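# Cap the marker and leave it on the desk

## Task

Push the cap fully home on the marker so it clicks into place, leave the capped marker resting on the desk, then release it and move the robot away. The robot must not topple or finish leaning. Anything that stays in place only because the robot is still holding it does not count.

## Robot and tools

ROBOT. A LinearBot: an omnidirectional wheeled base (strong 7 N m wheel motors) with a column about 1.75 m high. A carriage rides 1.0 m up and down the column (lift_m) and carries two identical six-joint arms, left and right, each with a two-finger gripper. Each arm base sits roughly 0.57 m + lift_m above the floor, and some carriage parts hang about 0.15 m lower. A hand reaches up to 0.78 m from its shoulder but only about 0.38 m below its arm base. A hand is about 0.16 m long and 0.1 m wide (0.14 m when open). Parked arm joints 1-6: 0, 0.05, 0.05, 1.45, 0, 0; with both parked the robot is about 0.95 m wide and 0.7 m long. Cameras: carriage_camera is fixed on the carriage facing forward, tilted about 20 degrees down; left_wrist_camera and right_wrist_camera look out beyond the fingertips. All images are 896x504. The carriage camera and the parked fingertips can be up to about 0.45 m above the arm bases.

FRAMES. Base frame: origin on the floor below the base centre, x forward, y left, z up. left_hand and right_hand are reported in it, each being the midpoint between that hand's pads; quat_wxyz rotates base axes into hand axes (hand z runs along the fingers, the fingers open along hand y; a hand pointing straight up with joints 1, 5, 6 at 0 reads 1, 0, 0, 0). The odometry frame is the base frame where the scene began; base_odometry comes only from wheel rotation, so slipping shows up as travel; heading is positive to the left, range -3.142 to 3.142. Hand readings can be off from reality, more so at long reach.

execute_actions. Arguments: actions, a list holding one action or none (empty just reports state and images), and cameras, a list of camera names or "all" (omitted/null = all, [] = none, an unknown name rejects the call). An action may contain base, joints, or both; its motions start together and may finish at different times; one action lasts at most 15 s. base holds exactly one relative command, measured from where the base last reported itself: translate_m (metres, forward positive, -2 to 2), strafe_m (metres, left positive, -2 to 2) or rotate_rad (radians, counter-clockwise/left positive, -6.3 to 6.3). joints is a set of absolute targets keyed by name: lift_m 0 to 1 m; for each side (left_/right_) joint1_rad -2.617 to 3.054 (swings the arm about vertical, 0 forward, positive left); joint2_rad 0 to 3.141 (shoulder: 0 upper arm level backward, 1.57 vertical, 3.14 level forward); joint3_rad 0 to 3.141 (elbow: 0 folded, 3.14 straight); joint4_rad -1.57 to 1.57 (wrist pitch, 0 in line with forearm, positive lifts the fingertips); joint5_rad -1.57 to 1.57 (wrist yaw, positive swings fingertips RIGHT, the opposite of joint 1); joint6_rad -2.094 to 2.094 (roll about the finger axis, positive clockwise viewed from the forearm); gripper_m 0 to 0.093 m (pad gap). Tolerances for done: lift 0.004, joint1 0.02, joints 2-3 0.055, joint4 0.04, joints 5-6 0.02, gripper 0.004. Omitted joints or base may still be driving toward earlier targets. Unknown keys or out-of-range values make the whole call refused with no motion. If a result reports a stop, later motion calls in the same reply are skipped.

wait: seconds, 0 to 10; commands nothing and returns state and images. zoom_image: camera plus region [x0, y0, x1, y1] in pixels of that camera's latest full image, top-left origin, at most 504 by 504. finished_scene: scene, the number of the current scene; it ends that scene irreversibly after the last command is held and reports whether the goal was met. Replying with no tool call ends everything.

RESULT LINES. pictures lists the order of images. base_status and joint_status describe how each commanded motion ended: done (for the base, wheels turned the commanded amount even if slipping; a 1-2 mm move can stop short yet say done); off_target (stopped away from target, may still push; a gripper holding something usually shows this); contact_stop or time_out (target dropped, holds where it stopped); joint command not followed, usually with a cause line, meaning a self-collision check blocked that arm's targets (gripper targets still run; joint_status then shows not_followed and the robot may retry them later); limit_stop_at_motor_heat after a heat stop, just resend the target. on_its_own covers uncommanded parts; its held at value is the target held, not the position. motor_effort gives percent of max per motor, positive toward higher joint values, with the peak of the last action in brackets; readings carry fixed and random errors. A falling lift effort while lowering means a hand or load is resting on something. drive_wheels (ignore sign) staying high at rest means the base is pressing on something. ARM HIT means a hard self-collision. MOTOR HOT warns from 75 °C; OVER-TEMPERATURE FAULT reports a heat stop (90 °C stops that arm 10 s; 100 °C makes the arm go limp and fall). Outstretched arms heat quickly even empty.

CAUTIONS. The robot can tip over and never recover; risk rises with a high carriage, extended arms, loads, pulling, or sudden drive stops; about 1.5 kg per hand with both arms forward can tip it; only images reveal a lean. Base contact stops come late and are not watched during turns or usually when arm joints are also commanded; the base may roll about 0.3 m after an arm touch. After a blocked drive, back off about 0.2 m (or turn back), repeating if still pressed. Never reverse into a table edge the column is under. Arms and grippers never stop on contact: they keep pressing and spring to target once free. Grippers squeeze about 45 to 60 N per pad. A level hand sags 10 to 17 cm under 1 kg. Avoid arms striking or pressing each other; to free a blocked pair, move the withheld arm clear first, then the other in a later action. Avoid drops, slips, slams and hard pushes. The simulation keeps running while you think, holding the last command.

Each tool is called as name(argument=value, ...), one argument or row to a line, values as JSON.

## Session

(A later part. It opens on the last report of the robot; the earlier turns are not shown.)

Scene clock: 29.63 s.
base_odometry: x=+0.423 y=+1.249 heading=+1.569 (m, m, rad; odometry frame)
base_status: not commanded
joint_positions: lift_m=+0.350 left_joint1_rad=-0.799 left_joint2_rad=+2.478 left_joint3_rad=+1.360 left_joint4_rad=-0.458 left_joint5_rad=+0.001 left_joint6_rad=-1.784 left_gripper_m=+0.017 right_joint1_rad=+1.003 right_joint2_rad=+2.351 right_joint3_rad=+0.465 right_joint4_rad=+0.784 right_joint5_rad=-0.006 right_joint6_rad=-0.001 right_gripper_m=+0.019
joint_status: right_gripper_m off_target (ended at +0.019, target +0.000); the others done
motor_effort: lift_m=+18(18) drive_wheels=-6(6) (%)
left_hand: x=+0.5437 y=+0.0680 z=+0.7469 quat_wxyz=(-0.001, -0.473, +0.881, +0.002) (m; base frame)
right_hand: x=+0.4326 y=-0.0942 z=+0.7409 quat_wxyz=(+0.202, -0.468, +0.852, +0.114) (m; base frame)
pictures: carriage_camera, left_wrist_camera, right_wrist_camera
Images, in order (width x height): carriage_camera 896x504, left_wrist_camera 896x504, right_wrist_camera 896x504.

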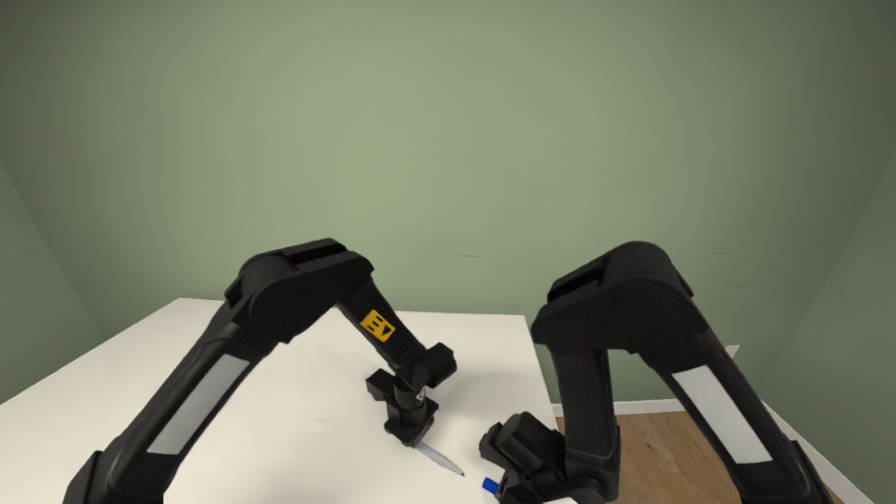

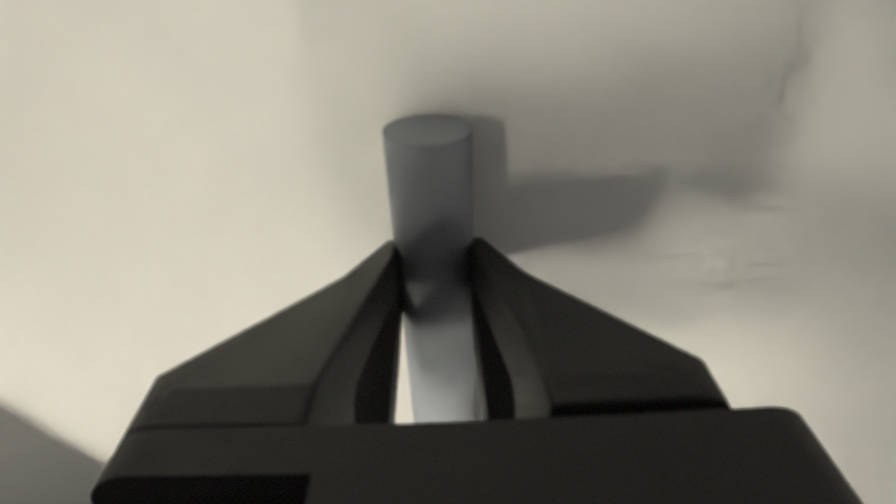

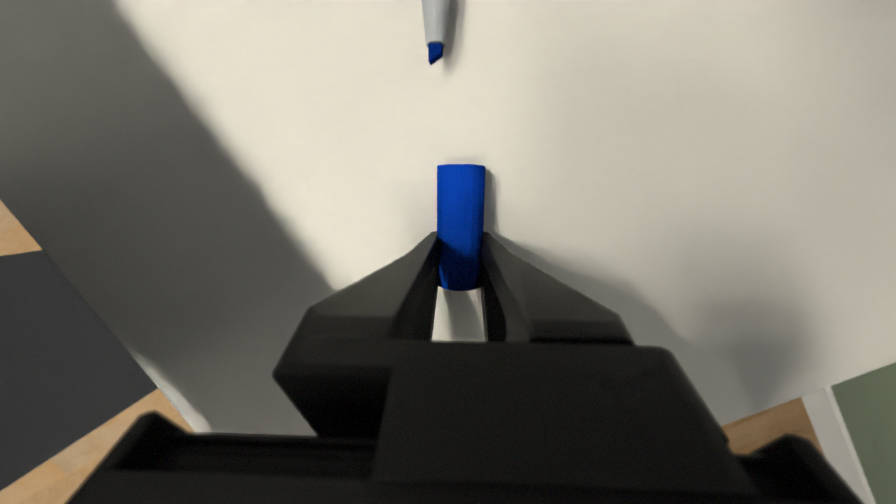

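execute_actions(
  actions=[
    {"joints": {"right_joint1_rad": 1.036, "right_joint2_rad": 2.325, "right_joint3_rad": 0.618, "right_joint4_rad": 0.63}},
  ],
  cameras=["carriage_camera", "right_wrist_camera"],
)

Scene clock: 30.87 s.
base_odometry: x=+0.423 y=+1.249 heading=+1.569 (m, m, rad; odometry frame)
base_status: not commanded
joint_positions: lift_m=+0.350 left_joint1_rad=-0.798 left_joint2_rad=+2.478 left_joint3_rad=+1.360 left_joint4_rad=-0.459 left_joint5_rad=-0.002 left_joint6_rad=-1.784 left_gripper_m=+0.017 right_joint1_rad=+1.030 right_joint2_rad=+2.336 right_joint3_rad=+0.600 right_joint4_rad=+0.640 right_joint5_rad=+0.000 right_joint6_rad=-0.001 right_gripper_m=+0.019
joint_status: all done
motor_effort: lift_m=+18(18) drive_wheels=-7(3) (%)
left_hand: x=+0.5441 y=+0.0687 z=+0.7469 quat_wxyz=(+0.000, -0.473, +0.881, +0.003) (m; base frame)
right_hand: x=+0.4453 y=-0.0599 z=+0.7441 quat_wxyz=(+0.204, -0.479, +0.846, +0.115) (m; base frame)
pictures: carriage_camera, right_wrist_camera
Images, in order (width x height): carriage_camera 896x504, right_wrist_camera 896x504.

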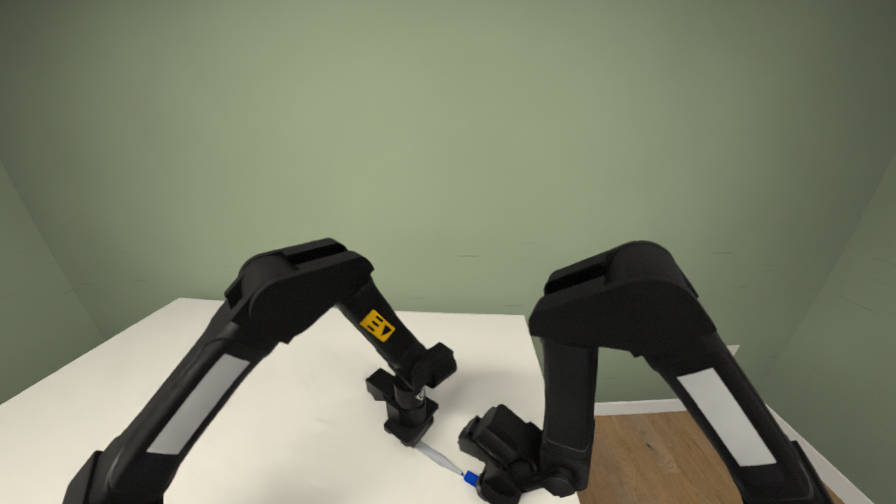

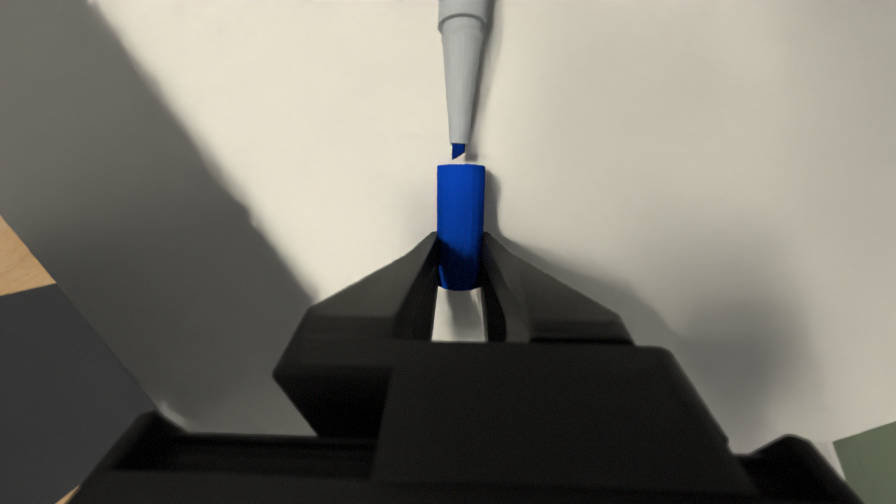

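execute_actions(
  actions=[
    {"joints": {"right_joint2_rad": 2.362, "right_joint3_rad": 0.745, "right_joint4_rad": 0.52}},
  ],
  cameras=["carriage_camera", "right_wrist_camera"],
)

Scene clock: 31.73 s.
base_odometry: x=+0.423 y=+1.249 heading=+1.569 (m, m, rad; odometry frame)
base_status: not commanded
joint_positions: lift_m=+0.350 left_joint1_rad=-0.780 left_joint2_rad=+2.478 left_joint3_rad=+1.360 left_joint4_rad=-0.475 left_joint5_rad=-0.036 left_joint6_rad=-1.780 left_gripper_m=+0.017 right_joint1_rad=+1.030 right_joint2_rad=+2.339 right_joint3_rad=+0.705 right_joint4_rad=+0.501 right_joint5_rad=+0.001 right_joint6_rad=-0.001 right_gripper_m=+0.019
joint_status: all done
motor_effort: lift_m=+19(18) drive_wheels=+2(6) (%)
left_hand: x=+0.5505 y=+0.0806 z=+0.7471 quat_wxyz=(+0.014, -0.479, +0.877, +0.016) (m; base frame)
right_hand: x=+0.4547 y=-0.0445 z=+0.7428 quat_wxyz=(+0.189, -0.481, +0.850, +0.106) (m; base frame)
pictures: carriage_camera, right_wrist_camera
Images, in order (width x height): carriage_camera 896x504, right_wrist_camera 896x504.

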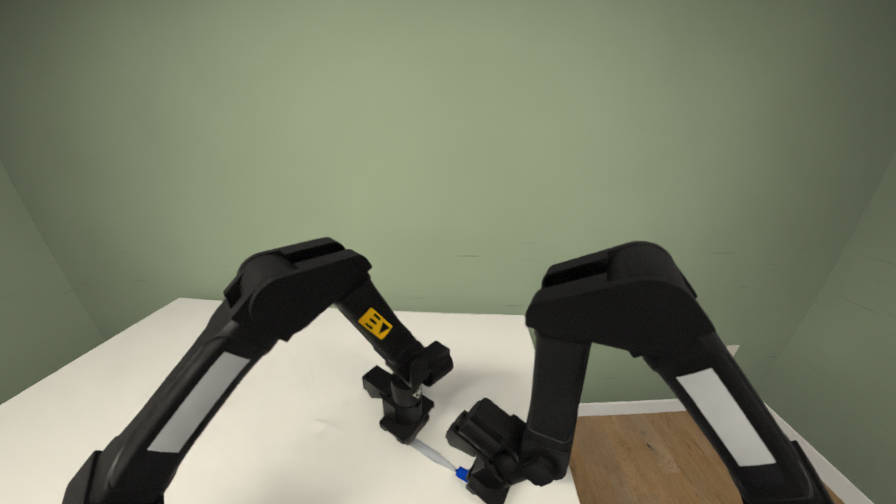

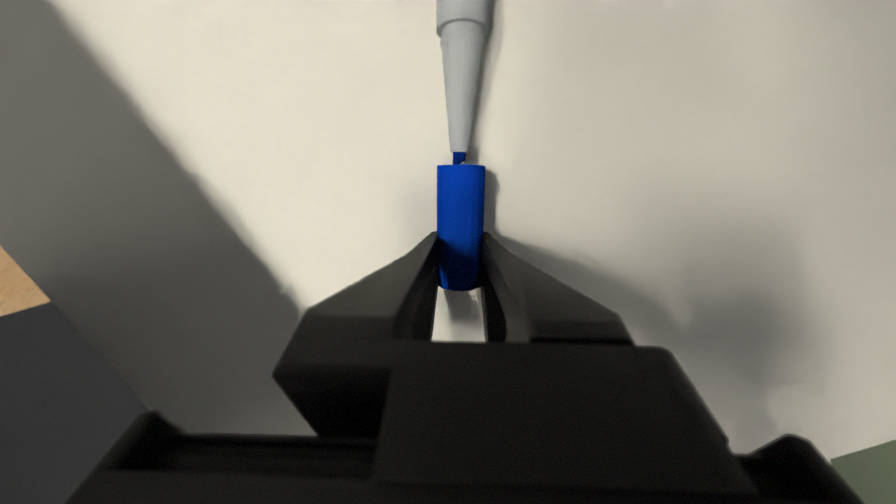

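execute_actions(
  actions=[
    {"joints": {"right_joint2_rad": 2.345, "right_joint3_rad": 0.47, "right_joint4_rad": 0.77, "left_joint1_rad": -0.64}},
  ],
  cameras=[],
)

execute_actions(
  actions=[
    {"joints": {"right_gripper_m": 0.08}},
  ],
  cameras=["right_wrist_camera"],
)

Scene clock: 35.03 s.
base_odometry: x=+0.423 y=+1.249 heading=+1.569 (m, m, rad; odometry frame)
base_status: not commanded
joint_positions: lift_m=+0.350 left_joint1_rad=-0.631 left_joint2_rad=+2.478 left_joint3_rad=+1.360 left_joint4_rad=-0.472 left_joint5_rad=-0.006 left_joint6_rad=-1.779 left_gripper_m=+0.017 right_joint1_rad=+1.030 right_joint2_rad=+2.339 right_joint3_rad=+0.486 right_joint4_rad=+0.751 right_joint5_rad=+0.002 right_joint6_rad=-0.001 right_gripper_m=+0.019
joint_status: all done
motor_effort: lift_m=+18(18) drive_wheels=+3(3) (%)
left_hand: x=+0.5842 y=+0.1202 z=+0.7470 quat_wxyz=(-0.001, -0.543, +0.840, +0.010) (m; base frame)
right_hand: x=+0.4299 y=-0.0859 z=+0.7424 quat_wxyz=(+0.202, -0.479, +0.847, +0.114) (m; base frame)
pictures: none
No camera images: the call's "cameras" was empty. Leave "cameras" out to get every camera's image.

Scene clock: 35.70 s.
base_odometry: x=+0.423 y=+1.249 heading=+1.569 (m, m, rad; odometry frame)
base_status: not commanded
joint_positions: lift_m=+0.350 left_joint1_rad=-0.631 left_joint2_rad=+2.478 left_joint3_rad=+1.360 left_joint4_rad=-0.472 left_joint5_rad=-0.006 left_joint6_rad=-1.779 left_gripper_m=+0.017 right_joint1_rad=+1.030 right_joint2_rad=+2.339 right_joint3_rad=+0.486 right_joint4_rad=+0.752 right_joint5_rad=+0.002 right_joint6_rad=-0.001 right_gripper_m=+0.080
joint_status: all done
motor_effort: lift_m=+18(18) drive_wheels=+2(2) (%)
left_hand: x=+0.5842 y=+0.1202 z=+0.7470 quat_wxyz=(-0.001, -0.543, +0.840, +0.010) (m; base frame)
right_hand: x=+0.4300 y=-0.0857 z=+0.7426 quat_wxyz=(+0.203, -0.479, +0.846, +0.114) (m; base frame)
pictures: right_wrist_camera
Images, in order (width x height): right_wrist_camera 896x504.

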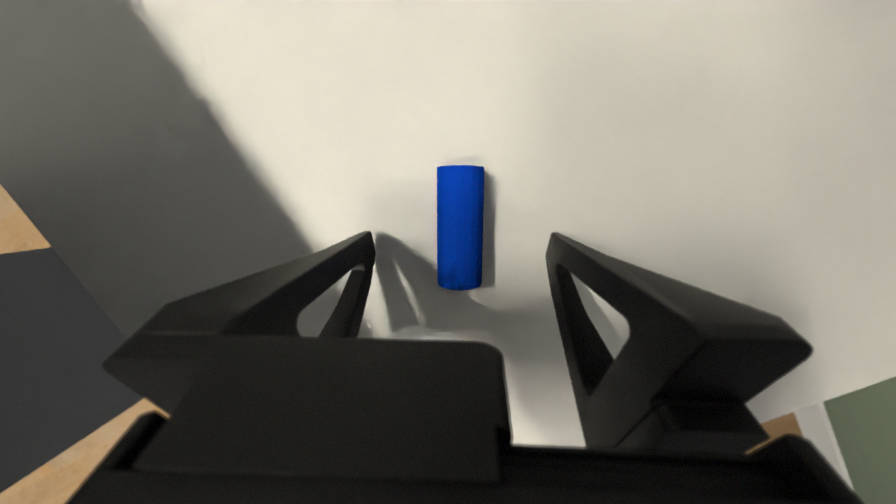

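execute_actions(
  actions=[
    {"joints": {"lift_m": 0.368, "right_joint2_rad": 2.31, "right_joint3_rad": 1.005, "right_joint4_rad": -0.245}},
  ],
  cameras=[],
)

execute_actions(
  actions=[
    {"joints": {"lift_m": 0.35, "right_gripper_m": 0.04}},
  ],
  cameras=["right_wrist_camera"],
)

Scene clock: 37.47 s.
base_odometry: x=+0.423 y=+1.249 heading=+1.569 (m, m, rad; odometry frame)
base_status: not commanded
joint_positions: lift_m=+0.368 left_joint1_rad=-0.633 left_joint2_rad=+2.484 left_joint3_rad=+1.360 left_joint4_rad=-0.466 left_joint5_rad=-0.004 left_joint6_rad=-1.779 left_gripper_m=+0.017 right_joint1_rad=+1.030 right_joint2_rad=+2.331 right_joint3_rad=+0.984 right_joint4_rad=-0.239 right_joint5_rad=+0.001 right_joint6_rad=-0.001 right_gripper_m=+0.080
joint_status: all done
motor_effort: lift_m=+18(22) drive_wheels=-6(3) (%)
left_hand: x=+0.5835 y=+0.1194 z=+0.7627 quat_wxyz=(-0.002, -0.542, +0.840, +0.010) (m; base frame)
right_hand: x=+0.4335 y=-0.0795 z=+0.7621 quat_wxyz=(-0.006, -0.493, +0.870, -0.004) (m; base frame)
pictures: none
No camera images: the call's "cameras" was empty. Leave "cameras" out to get every camera's image.

Scene clock: 38.03 s.
base_odometry: x=+0.423 y=+1.249 heading=+1.569 (m, m, rad; odometry frame)
base_status: not commanded
joint_positions: lift_m=+0.350 left_joint1_rad=-0.633 left_joint2_rad=+2.479 left_joint3_rad=+1.362 left_joint4_rad=-0.461 left_joint5_rad=-0.003 left_joint6_rad=-1.779 left_gripper_m=+0.017 right_joint1_rad=+1.030 right_joint2_rad=+2.325 right_joint3_rad=+0.984 right_joint4_rad=-0.242 right_joint5_rad=+0.001 right_joint6_rad=-0.001 right_gripper_m=+0.040
joint_status: all done
motor_effort: lift_m=+16(17) drive_wheels=-6(7) (%)
left_hand: x=+0.5861 y=+0.1173 z=+0.7470 quat_wxyz=(+0.000, -0.542, +0.840, +0.004) (m; base frame)
right_hand: x=+0.4340 y=-0.0788 z=+0.7462 quat_wxyz=(-0.005, -0.493, +0.870, -0.003) (m; base frame)
pictures: right_wrist_camera
Images, in order (width x height): right_wrist_camera 896x504.

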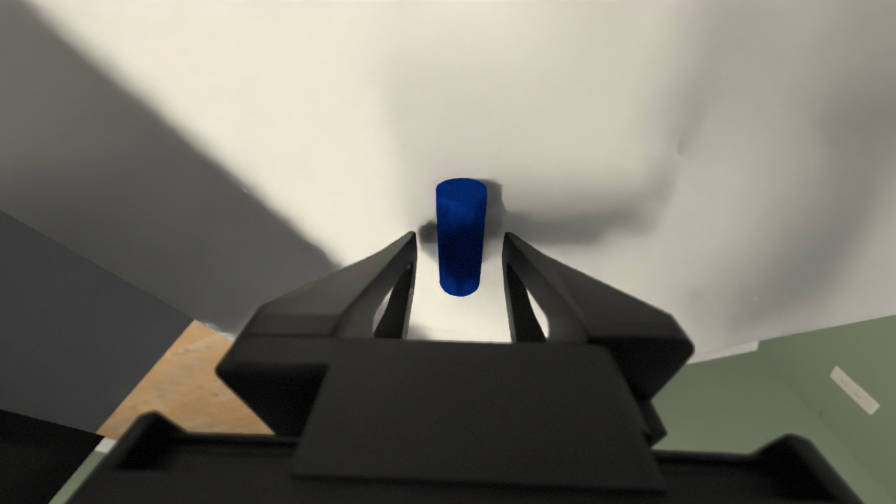

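execute_actions(
  actions=[
    {"joints": {"right_gripper_m": 0.0}},
  ],
  cameras=[],
)

execute_actions(
  actions=[
    {"joints": {"lift_m": 0.356, "right_joint6_rad": 1.6}},
  ],
  cameras=[],
)

execute_actions(
  actions=[
    {"joints": {"right_gripper_m": 0.085}},
  ],
  cameras=["right_wrist_camera"],
)

Scene clock: 38.73 s.
base_odometry: x=+0.423 y=+1.249 heading=+1.569 (m, m, rad; odometry frame)
base_status: not commanded
joint_positions: lift_m=+0.350 left_joint1_rad=-0.633 left_joint2_rad=+2.479 left_joint3_rad=+1.362 left_joint4_rad=-0.461 left_joint5_rad=-0.003 left_joint6_rad=-1.779 left_gripper_m=+0.017 right_joint1_rad=+1.030 right_joint2_rad=+2.325 right_joint3_rad=+0.984 right_joint4_rad=-0.242 right_joint5_rad=+0.001 right_joint6_rad=-0.001 right_gripper_m=+0.018
joint_status: right_gripper_m off_target (ended at +0.018, target +0.000)
motor_effort: lift_m=+16(16) drive_wheels=-6(6) (%)
left_hand: x=+0.5861 y=+0.1173 z=+0.7470 quat_wxyz=(+0.000, -0.542, +0.840, +0.004) (m; base frame)
right_hand: x=+0.4340 y=-0.0788 z=+0.7462 quat_wxyz=(-0.005, -0.493, +0.870, -0.003) (m; base frame)
pictures: none
No camera images: the call's "cameras" was empty. Leave "cameras" out to get every camera's image.

Scene clock: 40.47 s.
base_odometry: x=+0.423 y=+1.249 heading=+1.569 (m, m, rad; odometry frame)
base_status: not commanded
joint_positions: lift_m=+0.356 left_joint1_rad=-0.633 left_joint2_rad=+2.481 left_joint3_rad=+1.362 left_joint4_rad=-0.461 left_joint5_rad=-0.003 left_joint6_rad=-1.779 left_gripper_m=+0.017 right_joint1_rad=+1.030 right_joint2_rad=+2.323 right_joint3_rad=+0.984 right_joint4_rad=-0.244 right_joint5_rad=+0.001 right_joint6_rad=+1.593 right_gripper_m=+0.018
joint_status: all done
motor_effort: lift_m=+19(23) drive_wheels=+2(4) (%)
left_hand: x=+0.5855 y=+0.1177 z=+0.7518 quat_wxyz=(-0.001, -0.542, +0.840, +0.005) (m; base frame)
right_hand: x=+0.4339 y=-0.0787 z=+0.7523 quat_wxyz=(-0.001, +0.278, +0.961, -0.006) (m; base frame)
pictures: none
No camera images: the call's "cameras" was empty. Leave "cameras" out to get every camera's image.

Scene clock: 41.17 s.
base_odometry: x=+0.423 y=+1.249 heading=+1.569 (m, m, rad; odometry frame)
base_status: not commanded
joint_positions: lift_m=+0.356 left_joint1_rad=-0.633 left_joint2_rad=+2.481 left_joint3_rad=+1.362 left_joint4_rad=-0.461 left_joint5_rad=-0.003 left_joint6_rad=-1.779 left_gripper_m=+0.017 right_joint1_rad=+1.030 right_joint2_rad=+2.323 right_joint3_rad=+0.984 right_joint4_rad=-0.244 right_joint5_rad=+0.001 right_joint6_rad=+1.593 right_gripper_m=+0.085
joint_status: all done
motor_effort: lift_m=+18(18) drive_wheels=+3(3) (%)
left_hand: x=+0.5855 y=+0.1177 z=+0.7518 quat_wxyz=(-0.001, -0.542, +0.840, +0.005) (m; base frame)
right_hand: x=+0.4339 y=-0.0787 z=+0.7523 quat_wxyz=(-0.001, +0.278, +0.961, -0.006) (m; base frame)
pictures: right_wrist_camera
Images, in order (width x height): right_wrist_camera 896x504.

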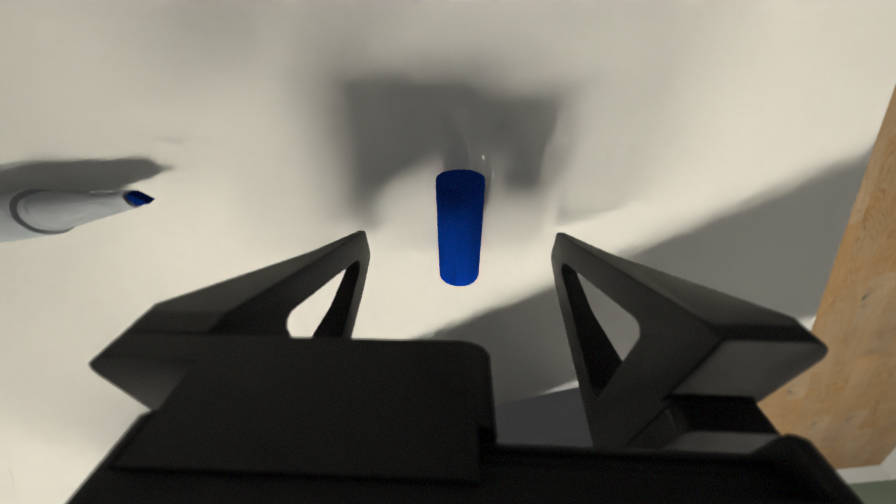

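execute_actions(
  actions=[
    {"joints": {"right_gripper_m": 0.093, "right_joint6_rad": -1.555}},
  ],
  cameras=[],
)

execute_actions(
  actions=[
    {"joints": {"lift_m": 0.351, "right_gripper_m": 0.0}},
  ],
  cameras=["right_wrist_camera"],
)

Scene clock: 43.67 s.
base_odometry: x=+0.423 y=+1.249 heading=+1.569 (m, m, rad; odometry frame)
base_status: not commanded
joint_positions: lift_m=+0.356 left_joint1_rad=-0.633 left_joint2_rad=+2.481 left_joint3_rad=+1.362 left_joint4_rad=-0.461 left_joint5_rad=-0.003 left_joint6_rad=-1.779 left_gripper_m=+0.017 right_joint1_rad=+1.030 right_joint2_rad=+2.323 right_joint3_rad=+0.984 right_joint4_rad=-0.244 right_joint5_rad=+0.001 right_joint6_rad=-1.548 right_gripper_m=+0.093
joint_status: all done
motor_effort: lift_m=+19(19) drive_wheels=+3(3) (%)
left_hand: x=+0.5855 y=+0.1177 z=+0.7518 quat_wxyz=(-0.001, -0.542, +0.840, +0.005) (m; base frame)
right_hand: x=+0.4339 y=-0.0787 z=+0.7523 quat_wxyz=(-0.006, -0.960, +0.278, +0.001) (m; base frame)
pictures: none
No camera images: the call's "cameras" was empty. Leave "cameras" out to get every camera's image.

Scene clock: 44.40 s.
base_odometry: x=+0.423 y=+1.249 heading=+1.569 (m, m, rad; odometry frame)
base_status: not commanded
joint_positions: lift_m=+0.351 left_joint1_rad=-0.633 left_joint2_rad=+2.482 left_joint3_rad=+1.362 left_joint4_rad=-0.458 left_joint5_rad=-0.002 left_joint6_rad=-1.779 left_gripper_m=+0.017 right_joint1_rad=+1.030 right_joint2_rad=+2.322 right_joint3_rad=+0.984 right_joint4_rad=-0.245 right_joint5_rad=+0.000 right_joint6_rad=-1.548 right_gripper_m=+0.018
joint_status: right_gripper_m off_target (ended at +0.018, target +0.000); the others done
motor_effort: lift_m=+16(18) drive_wheels=+3(7) (%)
left_hand: x=+0.5859 y=+0.1173 z=+0.7470 quat_wxyz=(+0.000, -0.542, +0.840, +0.004) (m; base frame)
right_hand: x=+0.4338 y=-0.0787 z=+0.7478 quat_wxyz=(-0.006, -0.961, +0.278, +0.001) (m; base frame)
pictures: right_wrist_camera
Images, in order (width x height): right_wrist_camera 896x504.

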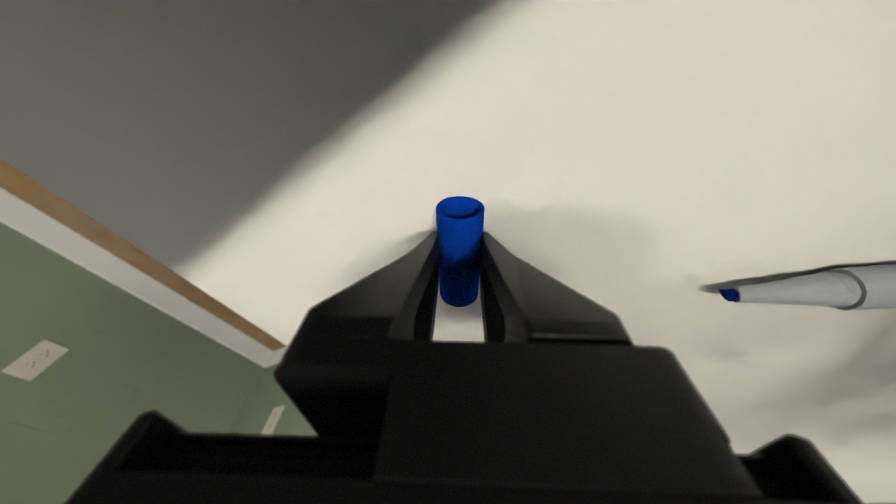

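execute_actions(
  actions=[
    {"joints": {"lift_m": 0.355, "right_joint6_rad": 0.006}},
  ],
  cameras=[],
)

execute_actions(
  actions=[
    {"joints": {"lift_m": 0.352, "right_gripper_m": 0.06}},
  ],
  cameras=["right_wrist_camera"],
)

Scene clock: 46.23 s.
base_odometry: x=+0.423 y=+1.249 heading=+1.569 (m, m, rad; odometry frame)
base_status: not commanded
joint_positions: lift_m=+0.355 left_joint1_rad=-0.633 left_joint2_rad=+2.483 left_joint3_rad=+1.362 left_joint4_rad=-0.459 left_joint5_rad=-0.002 left_joint6_rad=-1.779 left_gripper_m=+0.017 right_joint1_rad=+1.030 right_joint2_rad=+2.320 right_joint3_rad=+0.984 right_joint4_rad=-0.245 right_joint5_rad=+0.001 right_joint6_rad=-0.001 right_gripper_m=+0.018
joint_status: all done
motor_effort: lift_m=+18(22) drive_wheels=+2(7) (%)
left_hand: x=+0.5854 y=+0.1176 z=+0.7502 quat_wxyz=(-0.001, -0.542, +0.840, +0.005) (m; base frame)
right_hand: x=+0.4342 y=-0.0782 z=+0.7521 quat_wxyz=(-0.004, -0.493, +0.870, -0.003) (m; base frame)
pictures: none
No camera images: the call's "cameras" was empty. Leave "cameras" out to get every camera's image.

Scene clock: 46.87 s.
base_odometry: x=+0.423 y=+1.249 heading=+1.569 (m, m, rad; odometry frame)
base_status: not commanded
joint_positions: lift_m=+0.352 left_joint1_rad=-0.633 left_joint2_rad=+2.484 left_joint3_rad=+1.362 left_joint4_rad=-0.459 left_joint5_rad=-0.002 left_joint6_rad=-1.779 left_gripper_m=+0.017 right_joint1_rad=+1.030 right_joint2_rad=+2.320 right_joint3_rad=+0.984 right_joint4_rad=-0.246 right_joint5_rad=+0.000 right_joint6_rad=-0.001 right_gripper_m=+0.060
joint_status: all done
motor_effort: lift_m=+16(17) drive_wheels=-7(6) (%)
left_hand: x=+0.5853 y=+0.1176 z=+0.7473 quat_wxyz=(-0.001, -0.542, +0.840, +0.005) (m; base frame)
right_hand: x=+0.4340 y=-0.0784 z=+0.7495 quat_wxyz=(-0.005, -0.493, +0.870, -0.003) (m; base frame)
pictures: right_wrist_camera
Images, in order (width x height): right_wrist_camera 896x504.

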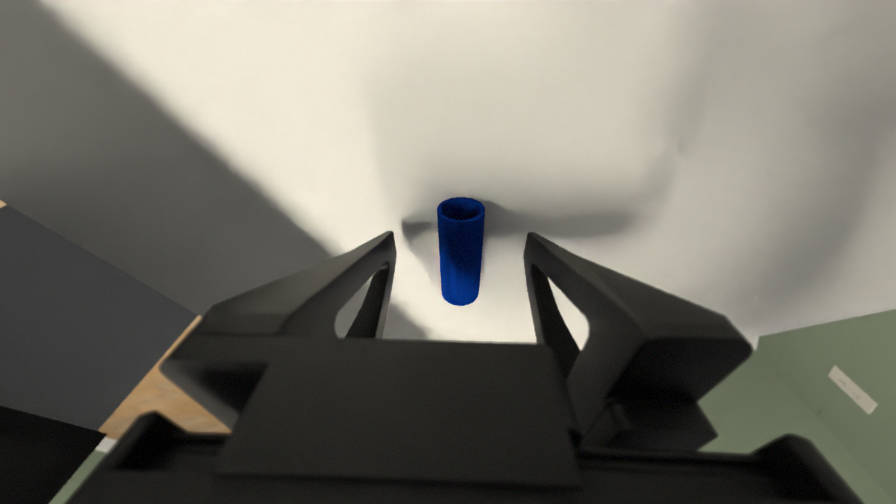

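execute_actions(
  actions=[
    {"joints": {"lift_m": 0.368, "right_joint2_rad": 2.35, "right_joint3_rad": 0.428, "right_joint4_rad": 0.815, "left_joint1_rad": -0.79}},
  ],
  cameras=[],
)

execute_actions(
  actions=[
    {"joints": {"lift_m": 0.351, "right_gripper_m": 0.035}},
  ],
  cameras=["right_wrist_camera"],
)

Scene clock: 48.57 s.
base_odometry: x=+0.423 y=+1.249 heading=+1.569 (m, m, rad; odometry frame)
base_status: not commanded
joint_positions: lift_m=+0.368 left_joint1_rad=-0.799 left_joint2_rad=+2.483 left_joint3_rad=+1.362 left_joint4_rad=-0.459 left_joint5_rad=+0.001 left_joint6_rad=-1.779 left_gripper_m=+0.017 right_joint1_rad=+1.030 right_joint2_rad=+2.336 right_joint3_rad=+0.444 right_joint4_rad=+0.804 right_joint5_rad=-0.003 right_joint6_rad=+0.004 right_gripper_m=+0.060
joint_status: all done
motor_effort: lift_m=+18(22) drive_wheels=+2(4) (%)
left_hand: x=+0.5429 y=+0.0686 z=+0.7632 quat_wxyz=(-0.002, -0.471, +0.882, +0.004) (m; base frame)
right_hand: x=+0.4252 y=-0.0918 z=+0.7632 quat_wxyz=(+0.207, -0.477, +0.846, +0.119) (m; base frame)
pictures: none
No camera images: the call's "cameras" was empty. Leave "cameras" out to get every camera's image.

Scene clock: 49.20 s.
base_odometry: x=+0.423 y=+1.249 heading=+1.569 (m, m, rad; odometry frame)
base_status: not commanded
joint_positions: lift_m=+0.351 left_joint1_rad=-0.799 left_joint2_rad=+2.483 left_joint3_rad=+1.362 left_joint4_rad=-0.458 left_joint5_rad=+0.001 left_joint6_rad=-1.779 left_gripper_m=+0.017 right_joint1_rad=+1.030 right_joint2_rad=+2.343 right_joint3_rad=+0.444 right_joint4_rad=+0.808 right_joint5_rad=-0.002 right_joint6_rad=+0.004 right_gripper_m=+0.035
joint_status: all done
motor_effort: lift_m=+16(17) drive_wheels=+2(7) (%)
left_hand: x=+0.5433 y=+0.0685 z=+0.7467 quat_wxyz=(-0.002, -0.471, +0.882, +0.004) (m; base frame)
right_hand: x=+0.4249 y=-0.0926 z=+0.7452 quat_wxyz=(+0.206, -0.477, +0.846, +0.118) (m; base frame)
pictures: right_wrist_camera
Images, in order (width x height): right_wrist_camera 896x504.

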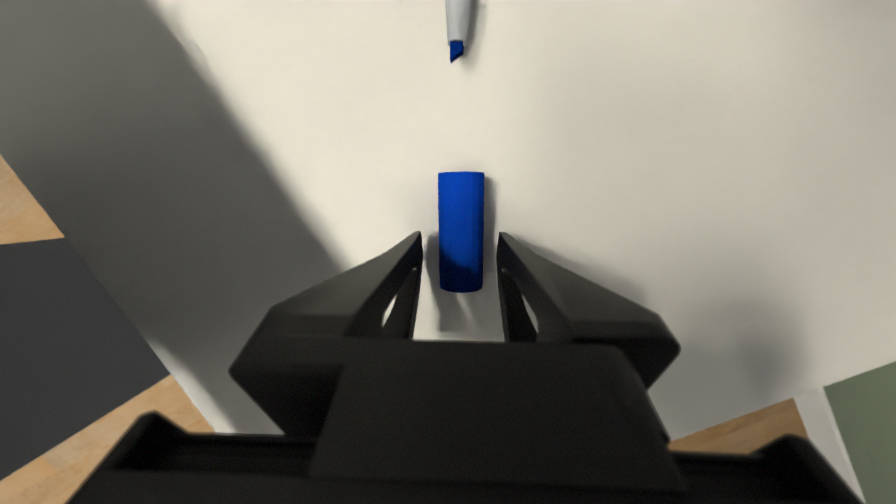

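execute_actions(
  actions=[
    {"joints": {"right_gripper_m": 0.0}},
  ],
  cameras=[],
)

Scene clock: 49.80 s.
base_odometry: x=+0.423 y=+1.249 heading=+1.569 (m, m, rad; odometry frame)
base_status: not commanded
joint_positions: lift_m=+0.351 left_joint1_rad=-0.799 left_joint2_rad=+2.483 left_joint3_rad=+1.362 left_joint4_rad=-0.458 left_joint5_rad=+0.001 left_joint6_rad=-1.779 left_gripper_m=+0.017 right_joint1_rad=+1.030 right_joint2_rad=+2.343 right_joint3_rad=+0.444 right_joint4_rad=+0.808 right_joint5_rad=-0.002 right_joint6_rad=+0.004 right_gripper_m=+0.018
joint_status: right_gripper_m off_target (ended at +0.018, target +0.000)
motor_effort: lift_m=+16(16) drive_wheels=+2(7) (%)
left_hand: x=+0.5433 y=+0.0685 z=+0.7467 quat_wxyz=(-0.002, -0.471, +0.882, +0.004) (m; base frame)
right_hand: x=+0.4249 y=-0.0926 z=+0.7452 quat_wxyz=(+0.206, -0.477, +0.846, +0.118) (m; base frame)
pictures: none
No camera images: the call's "cameras" was empty. Leave "cameras" out to get every camera's image.

execute_actions(
  actions=[
    {"joints": {"right_joint2_rad": 2.325, "right_joint3_rad": 0.696, "right_joint4_rad": 0.563}},
  ],
  cameras=["carriage_camera", "right_wrist_camera"],
)

Scene clock: 50.83 s.
base_odometry: x=+0.423 y=+1.249 heading=+1.569 (m, m, rad; odometry frame)
base_status: not commanded
joint_positions: lift_m=+0.351 left_joint1_rad=-0.799 left_joint2_rad=+2.483 left_joint3_rad=+1.362 left_joint4_rad=-0.458 left_joint5_rad=+0.000 left_joint6_rad=-1.779 left_gripper_m=+0.017 right_joint1_rad=+1.030 right_joint2_rad=+2.333 right_joint3_rad=+0.674 right_joint4_rad=+0.572 right_joint5_rad=-0.002 right_joint6_rad=+0.004 right_gripper_m=+0.018
joint_status: all done
motor_effort: lift_m=+16(16) drive_wheels=+2(3) (%)
left_hand: x=+0.5434 y=+0.0686 z=+0.7467 quat_wxyz=(-0.001, -0.471, +0.882, +0.004) (m; base frame)
right_hand: x=+0.4557 y=-0.0414 z=+0.7496 quat_wxyz=(+0.208, -0.477, +0.846, +0.120) (m; base frame)
pictures: carriage_camera, right_wrist_camera
Images, in order (width x height): carriage_camera 896x504, right_wrist_camera 896x504.

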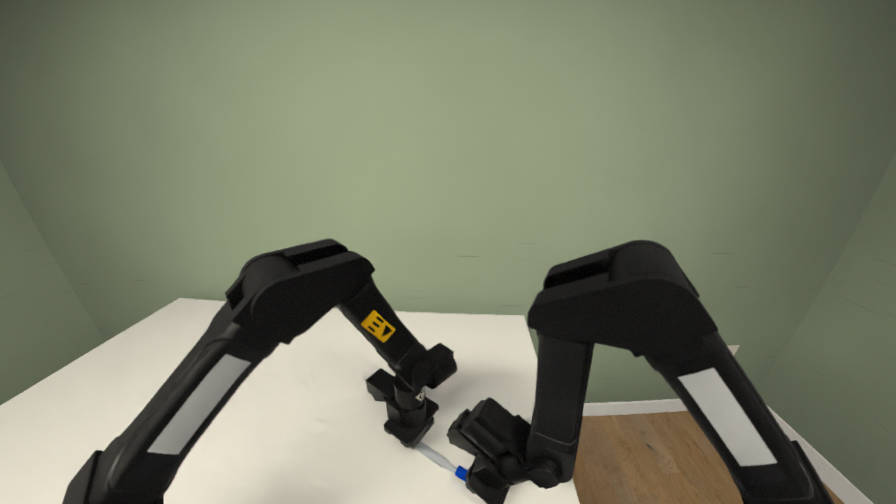

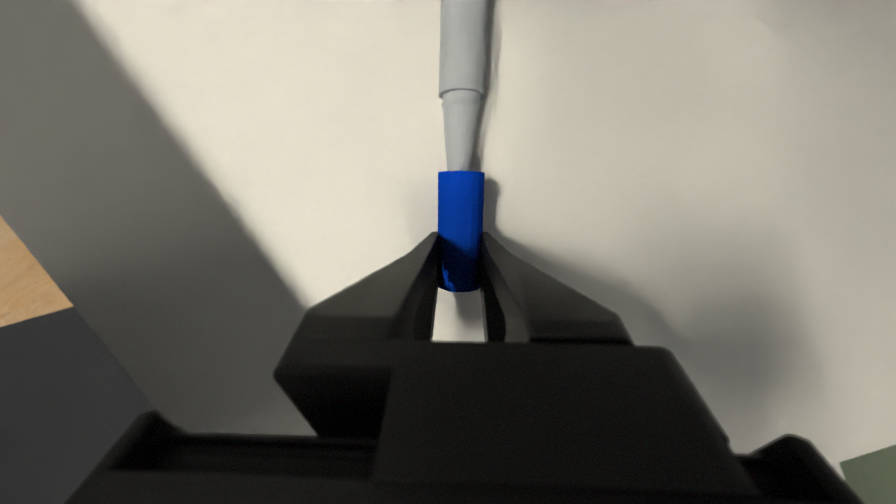

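execute_actions(
  actions=[
    {"joints": {"right_joint2_rad": 2.385, "right_joint3_rad": 0.828, "right_joint4_rad": 0.468}},
  ],
  cameras=["carriage_camera", "right_wrist_camera"],
)

Scene clock: 51.83 s.
base_odometry: x=+0.423 y=+1.249 heading=+1.569 (m, m, rad; odometry frame)
base_status: not commanded
joint_positions: lift_m=+0.351 left_joint1_rad=-0.797 left_joint2_rad=+2.483 left_joint3_rad=+1.362 left_joint4_rad=-0.459 left_joint5_rad=-0.003 left_joint6_rad=-1.779 left_gripper_m=+0.017 right_joint1_rad=+1.030 right_joint2_rad=+2.369 right_joint3_rad=+0.805 right_joint4_rad=+0.476 right_joint5_rad=-0.002 right_joint6_rad=+0.004 right_gripper_m=+0.018
joint_status: all done
motor_effort: lift_m=+15(16) drive_wheels=+3(3) (%)
left_hand: x=+0.5441 y=+0.0694 z=+0.7467 quat_wxyz=(+0.000, -0.471, +0.882, +0.004) (m; base frame)
right_hand: x=+0.4710 y=-0.0162 z=+0.7472 quat_wxyz=(+0.207, -0.477, +0.846, +0.119) (m; base frame)
pictures: carriage_camera, right_wrist_camera
Images, in order (width x height): carriage_camera 896x504, right_wrist_camera 896x504.

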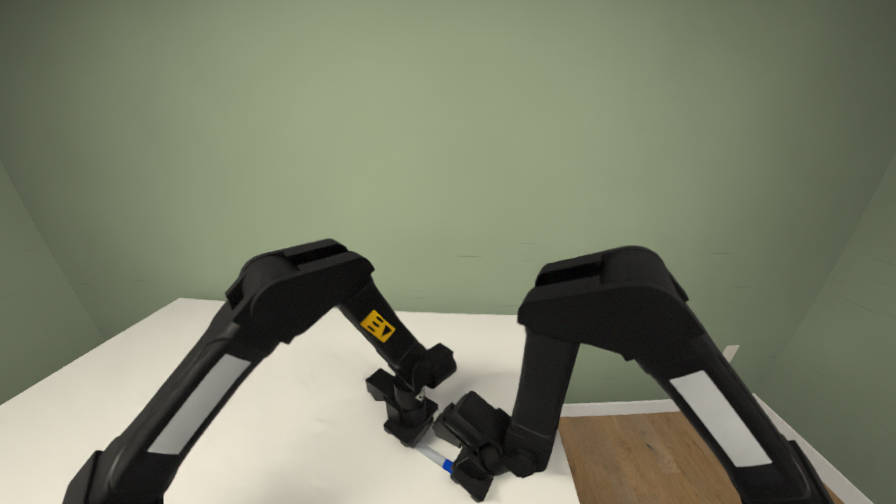

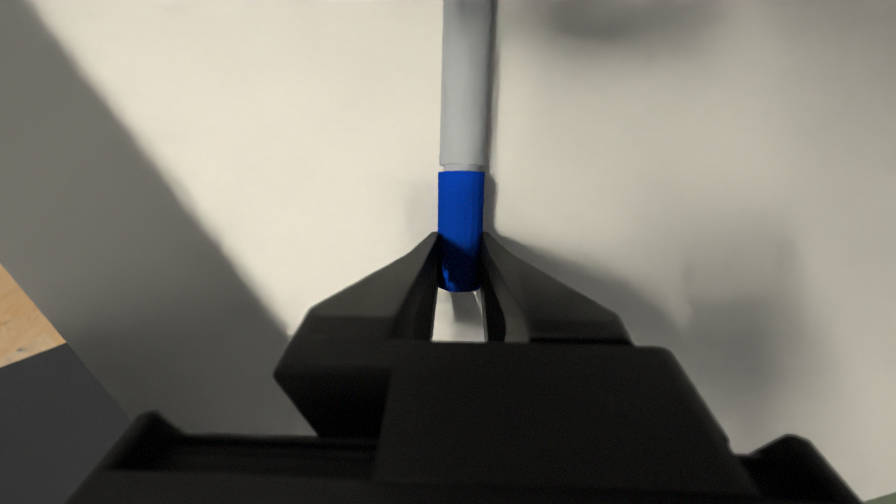

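execute_actions(
  actions=[
    {"joints": {"right_joint2_rad": 2.375, "right_joint3_rad": 0.885, "right_joint4_rad": 0.53, "left_joint1_rad": -0.83, "left_joint5_rad": 0.07, "left_joint4_rad": -0.44}},
  ],
  cameras=["carriage_camera", "right_wrist_camera"],
)

Scene clock: 52.80 s.
base_odometry: x=+0.423 y=+1.249 heading=+1.569 (m, m, rad; odometry frame)
base_status: not commanded
joint_positions: lift_m=+0.351 left_joint1_rad=-0.799 left_joint2_rad=+2.483 left_joint3_rad=+1.362 left_joint4_rad=-0.458 left_joint5_rad=-0.004 left_joint6_rad=-1.779 left_gripper_m=+0.017 right_joint1_rad=+1.030 right_joint2_rad=+2.371 right_joint3_rad=+0.830 right_joint4_rad=+0.445 right_joint5_rad=-0.002 right_joint6_rad=+0.004 right_gripper_m=+0.018
joint_status: left_joint1_rad off_target (ended at -0.798, target -0.830); left_joint5_rad off_target (ended at -0.004, target +0.070); right_joint4_rad off_target (ended at +0.446, target +0.530); the others done
motor_effort: lift_m=+16(16) drive_wheels=+2(3) (%)
left_hand: x=+0.5439 y=+0.0691 z=+0.7467 quat_wxyz=(+0.001, -0.471, +0.882, +0.005) (m; base frame)
right_hand: x=+0.4734 y=-0.0122 z=+0.7477 quat_wxyz=(+0.204, -0.477, +0.847, +0.117) (m; base frame)
pictures: carriage_camera, right_wrist_camera
Images, in order (width x height): carriage_camera 896x504, right_wrist_camera 896x504.

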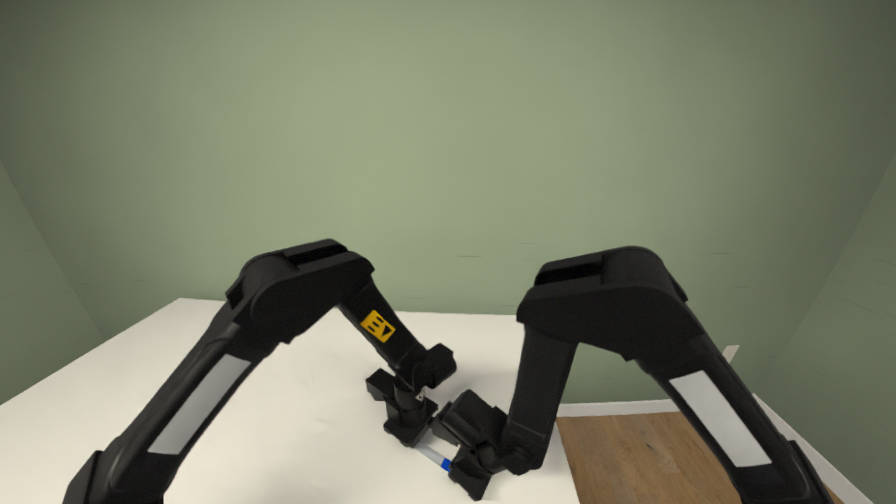

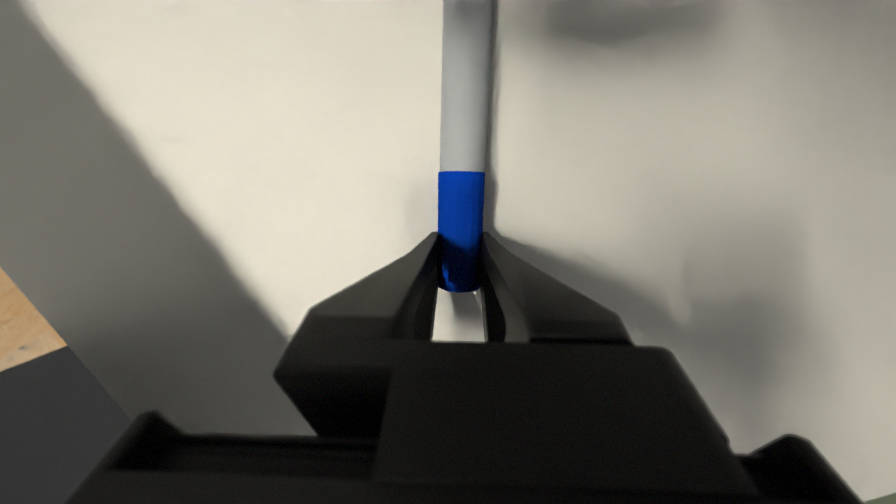

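execute_actions(
  actions=[
    {"joints": {"right_joint2_rad": 2.371, "right_joint3_rad": 0.84, "right_joint4_rad": 0.45, "left_joint1_rad": -0.799, "left_joint5_rad": -0.004, "left_joint4_rad": -0.458}},
  ],
  cameras=[],
)

execute_actions(
  actions=[
    {"joints": {"right_gripper_m": 0.06, "left_gripper_m": 0.06}},
  ],
  cameras=[],
)

execute_actions(
  actions=[
    {"joints": {"lift_m": 0.45}},
  ],
)

Scene clock: 53.60 s.
base_odometry: x=+0.423 y=+1.249 heading=+1.569 (m, m, rad; odometry frame)
base_status: not commanded
joint_positions: lift_m=+0.351 left_joint1_rad=-0.799 left_joint2_rad=+2.483 left_joint3_rad=+1.362 left_joint4_rad=-0.461 left_joint5_rad=-0.013 left_joint6_rad=-1.779 left_gripper_m=+0.017 right_joint1_rad=+1.030 right_joint2_rad=+2.371 right_joint3_rad=+0.830 right_joint4_rad=+0.442 right_joint5_rad=-0.002 right_joint6_rad=+0.004 right_gripper_m=+0.018
joint_status: all done
motor_effort: lift_m=+16(16) drive_wheels=+2(3) (%)
left_hand: x=+0.5445 y=+0.0706 z=+0.7468 quat_wxyz=(+0.005, -0.471, +0.882, +0.007) (m; base frame)
right_hand: x=+0.4730 y=-0.0129 z=+0.7473 quat_wxyz=(+0.203, -0.478, +0.847, +0.116) (m; base frame)
pictures: none
No camera images: the call's "cameras" was empty. Leave "cameras" out to get every camera's image.

Scene clock: 54.23 s.
base_odometry: x=+0.423 y=+1.249 heading=+1.569 (m, m, rad; odometry frame)
base_status: not commanded
joint_positions: lift_m=+0.351 left_joint1_rad=-0.799 left_joint2_rad=+2.483 left_joint3_rad=+1.362 left_joint4_rad=-0.461 left_joint5_rad=-0.011 left_joint6_rad=-1.779 left_gripper_m=+0.060 right_joint1_rad=+1.030 right_joint2_rad=+2.371 right_joint3_rad=+0.830 right_joint4_rad=+0.442 right_joint5_rad=-0.002 right_joint6_rad=+0.004 right_gripper_m=+0.060
joint_status: all done
motor_effort: lift_m=+16(16) drive_wheels=+2(2) (%)
left_hand: x=+0.5443 y=+0.0704 z=+0.7467 quat_wxyz=(+0.004, -0.471, +0.882, +0.007) (m; base frame)
right_hand: x=+0.4730 y=-0.0129 z=+0.7473 quat_wxyz=(+0.203, -0.478, +0.847, +0.116) (m; base frame)
pictures: none
No camera images: the call's "cameras" was empty. Leave "cameras" out to get every camera's image.

Scene clock: 55.17 s.
base_odometry: x=+0.423 y=+1.249 heading=+1.569 (m, m, rad; odometry frame)
base_status: not commanded
joint_positions: lift_m=+0.450 left_joint1_rad=-0.799 left_joint2_rad=+2.486 left_joint3_rad=+1.362 left_joint4_rad=-0.460 left_joint5_rad=-0.007 left_joint6_rad=-1.779 left_gripper_m=+0.060 right_joint1_rad=+1.030 right_joint2_rad=+2.371 right_joint3_rad=+0.830 right_joint4_rad=+0.445 right_joint5_rad=+0.000 right_joint6_rad=+0.004 right_gripper_m=+0.060
joint_status: all done
motor_effort: lift_m=+18(23) drive_wheels=+3(3) (%)
left_hand: x=+0.5434 y=+0.0703 z=+0.8443 quat_wxyz=(+0.002, -0.471, +0.882, +0.007) (m; base frame)
right_hand: x=+0.4735 y=-0.0124 z=+0.8462 quat_wxyz=(+0.205, -0.477, +0.847, +0.116) (m; base frame)
pictures: carriage_camera, left_wrist_camera, right_wrist_camera
Images, in order (width x height): carriage_camera 896x504, left_wrist_camera 896x504, right_wrist_camera 896x504.

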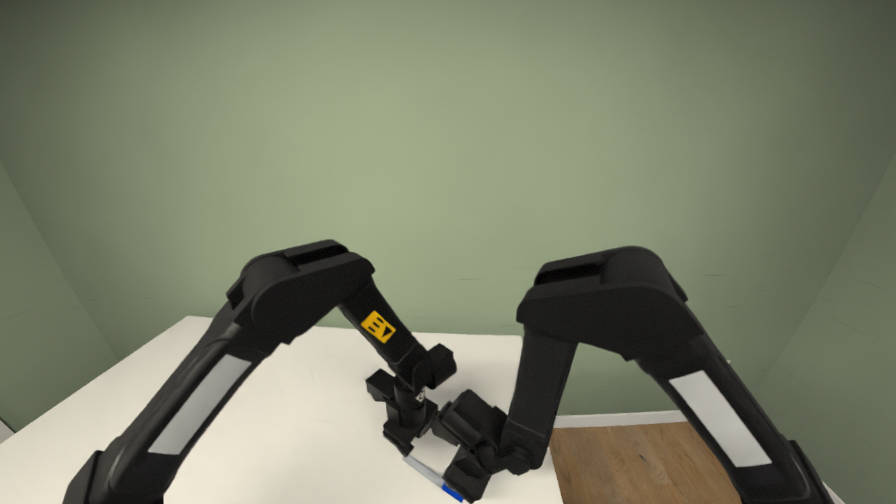

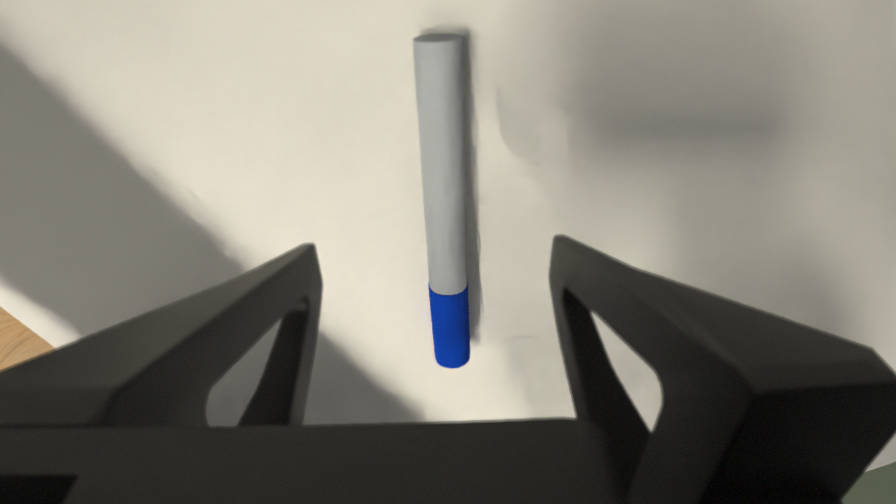

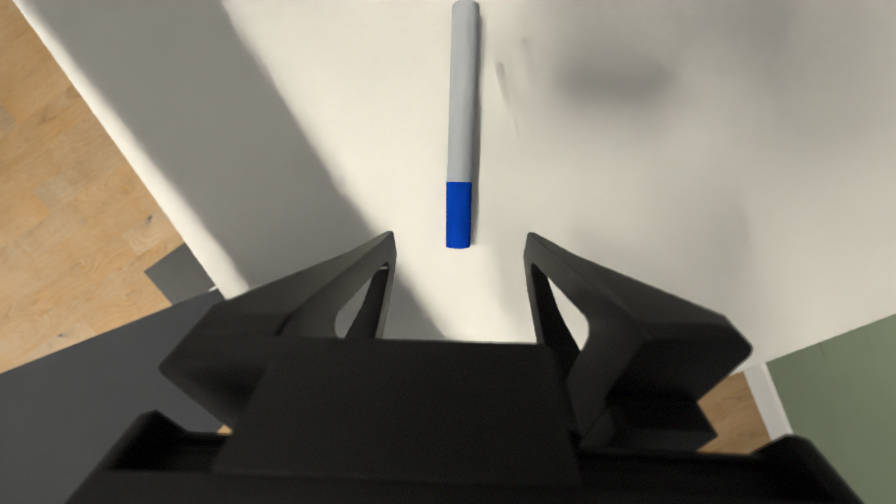

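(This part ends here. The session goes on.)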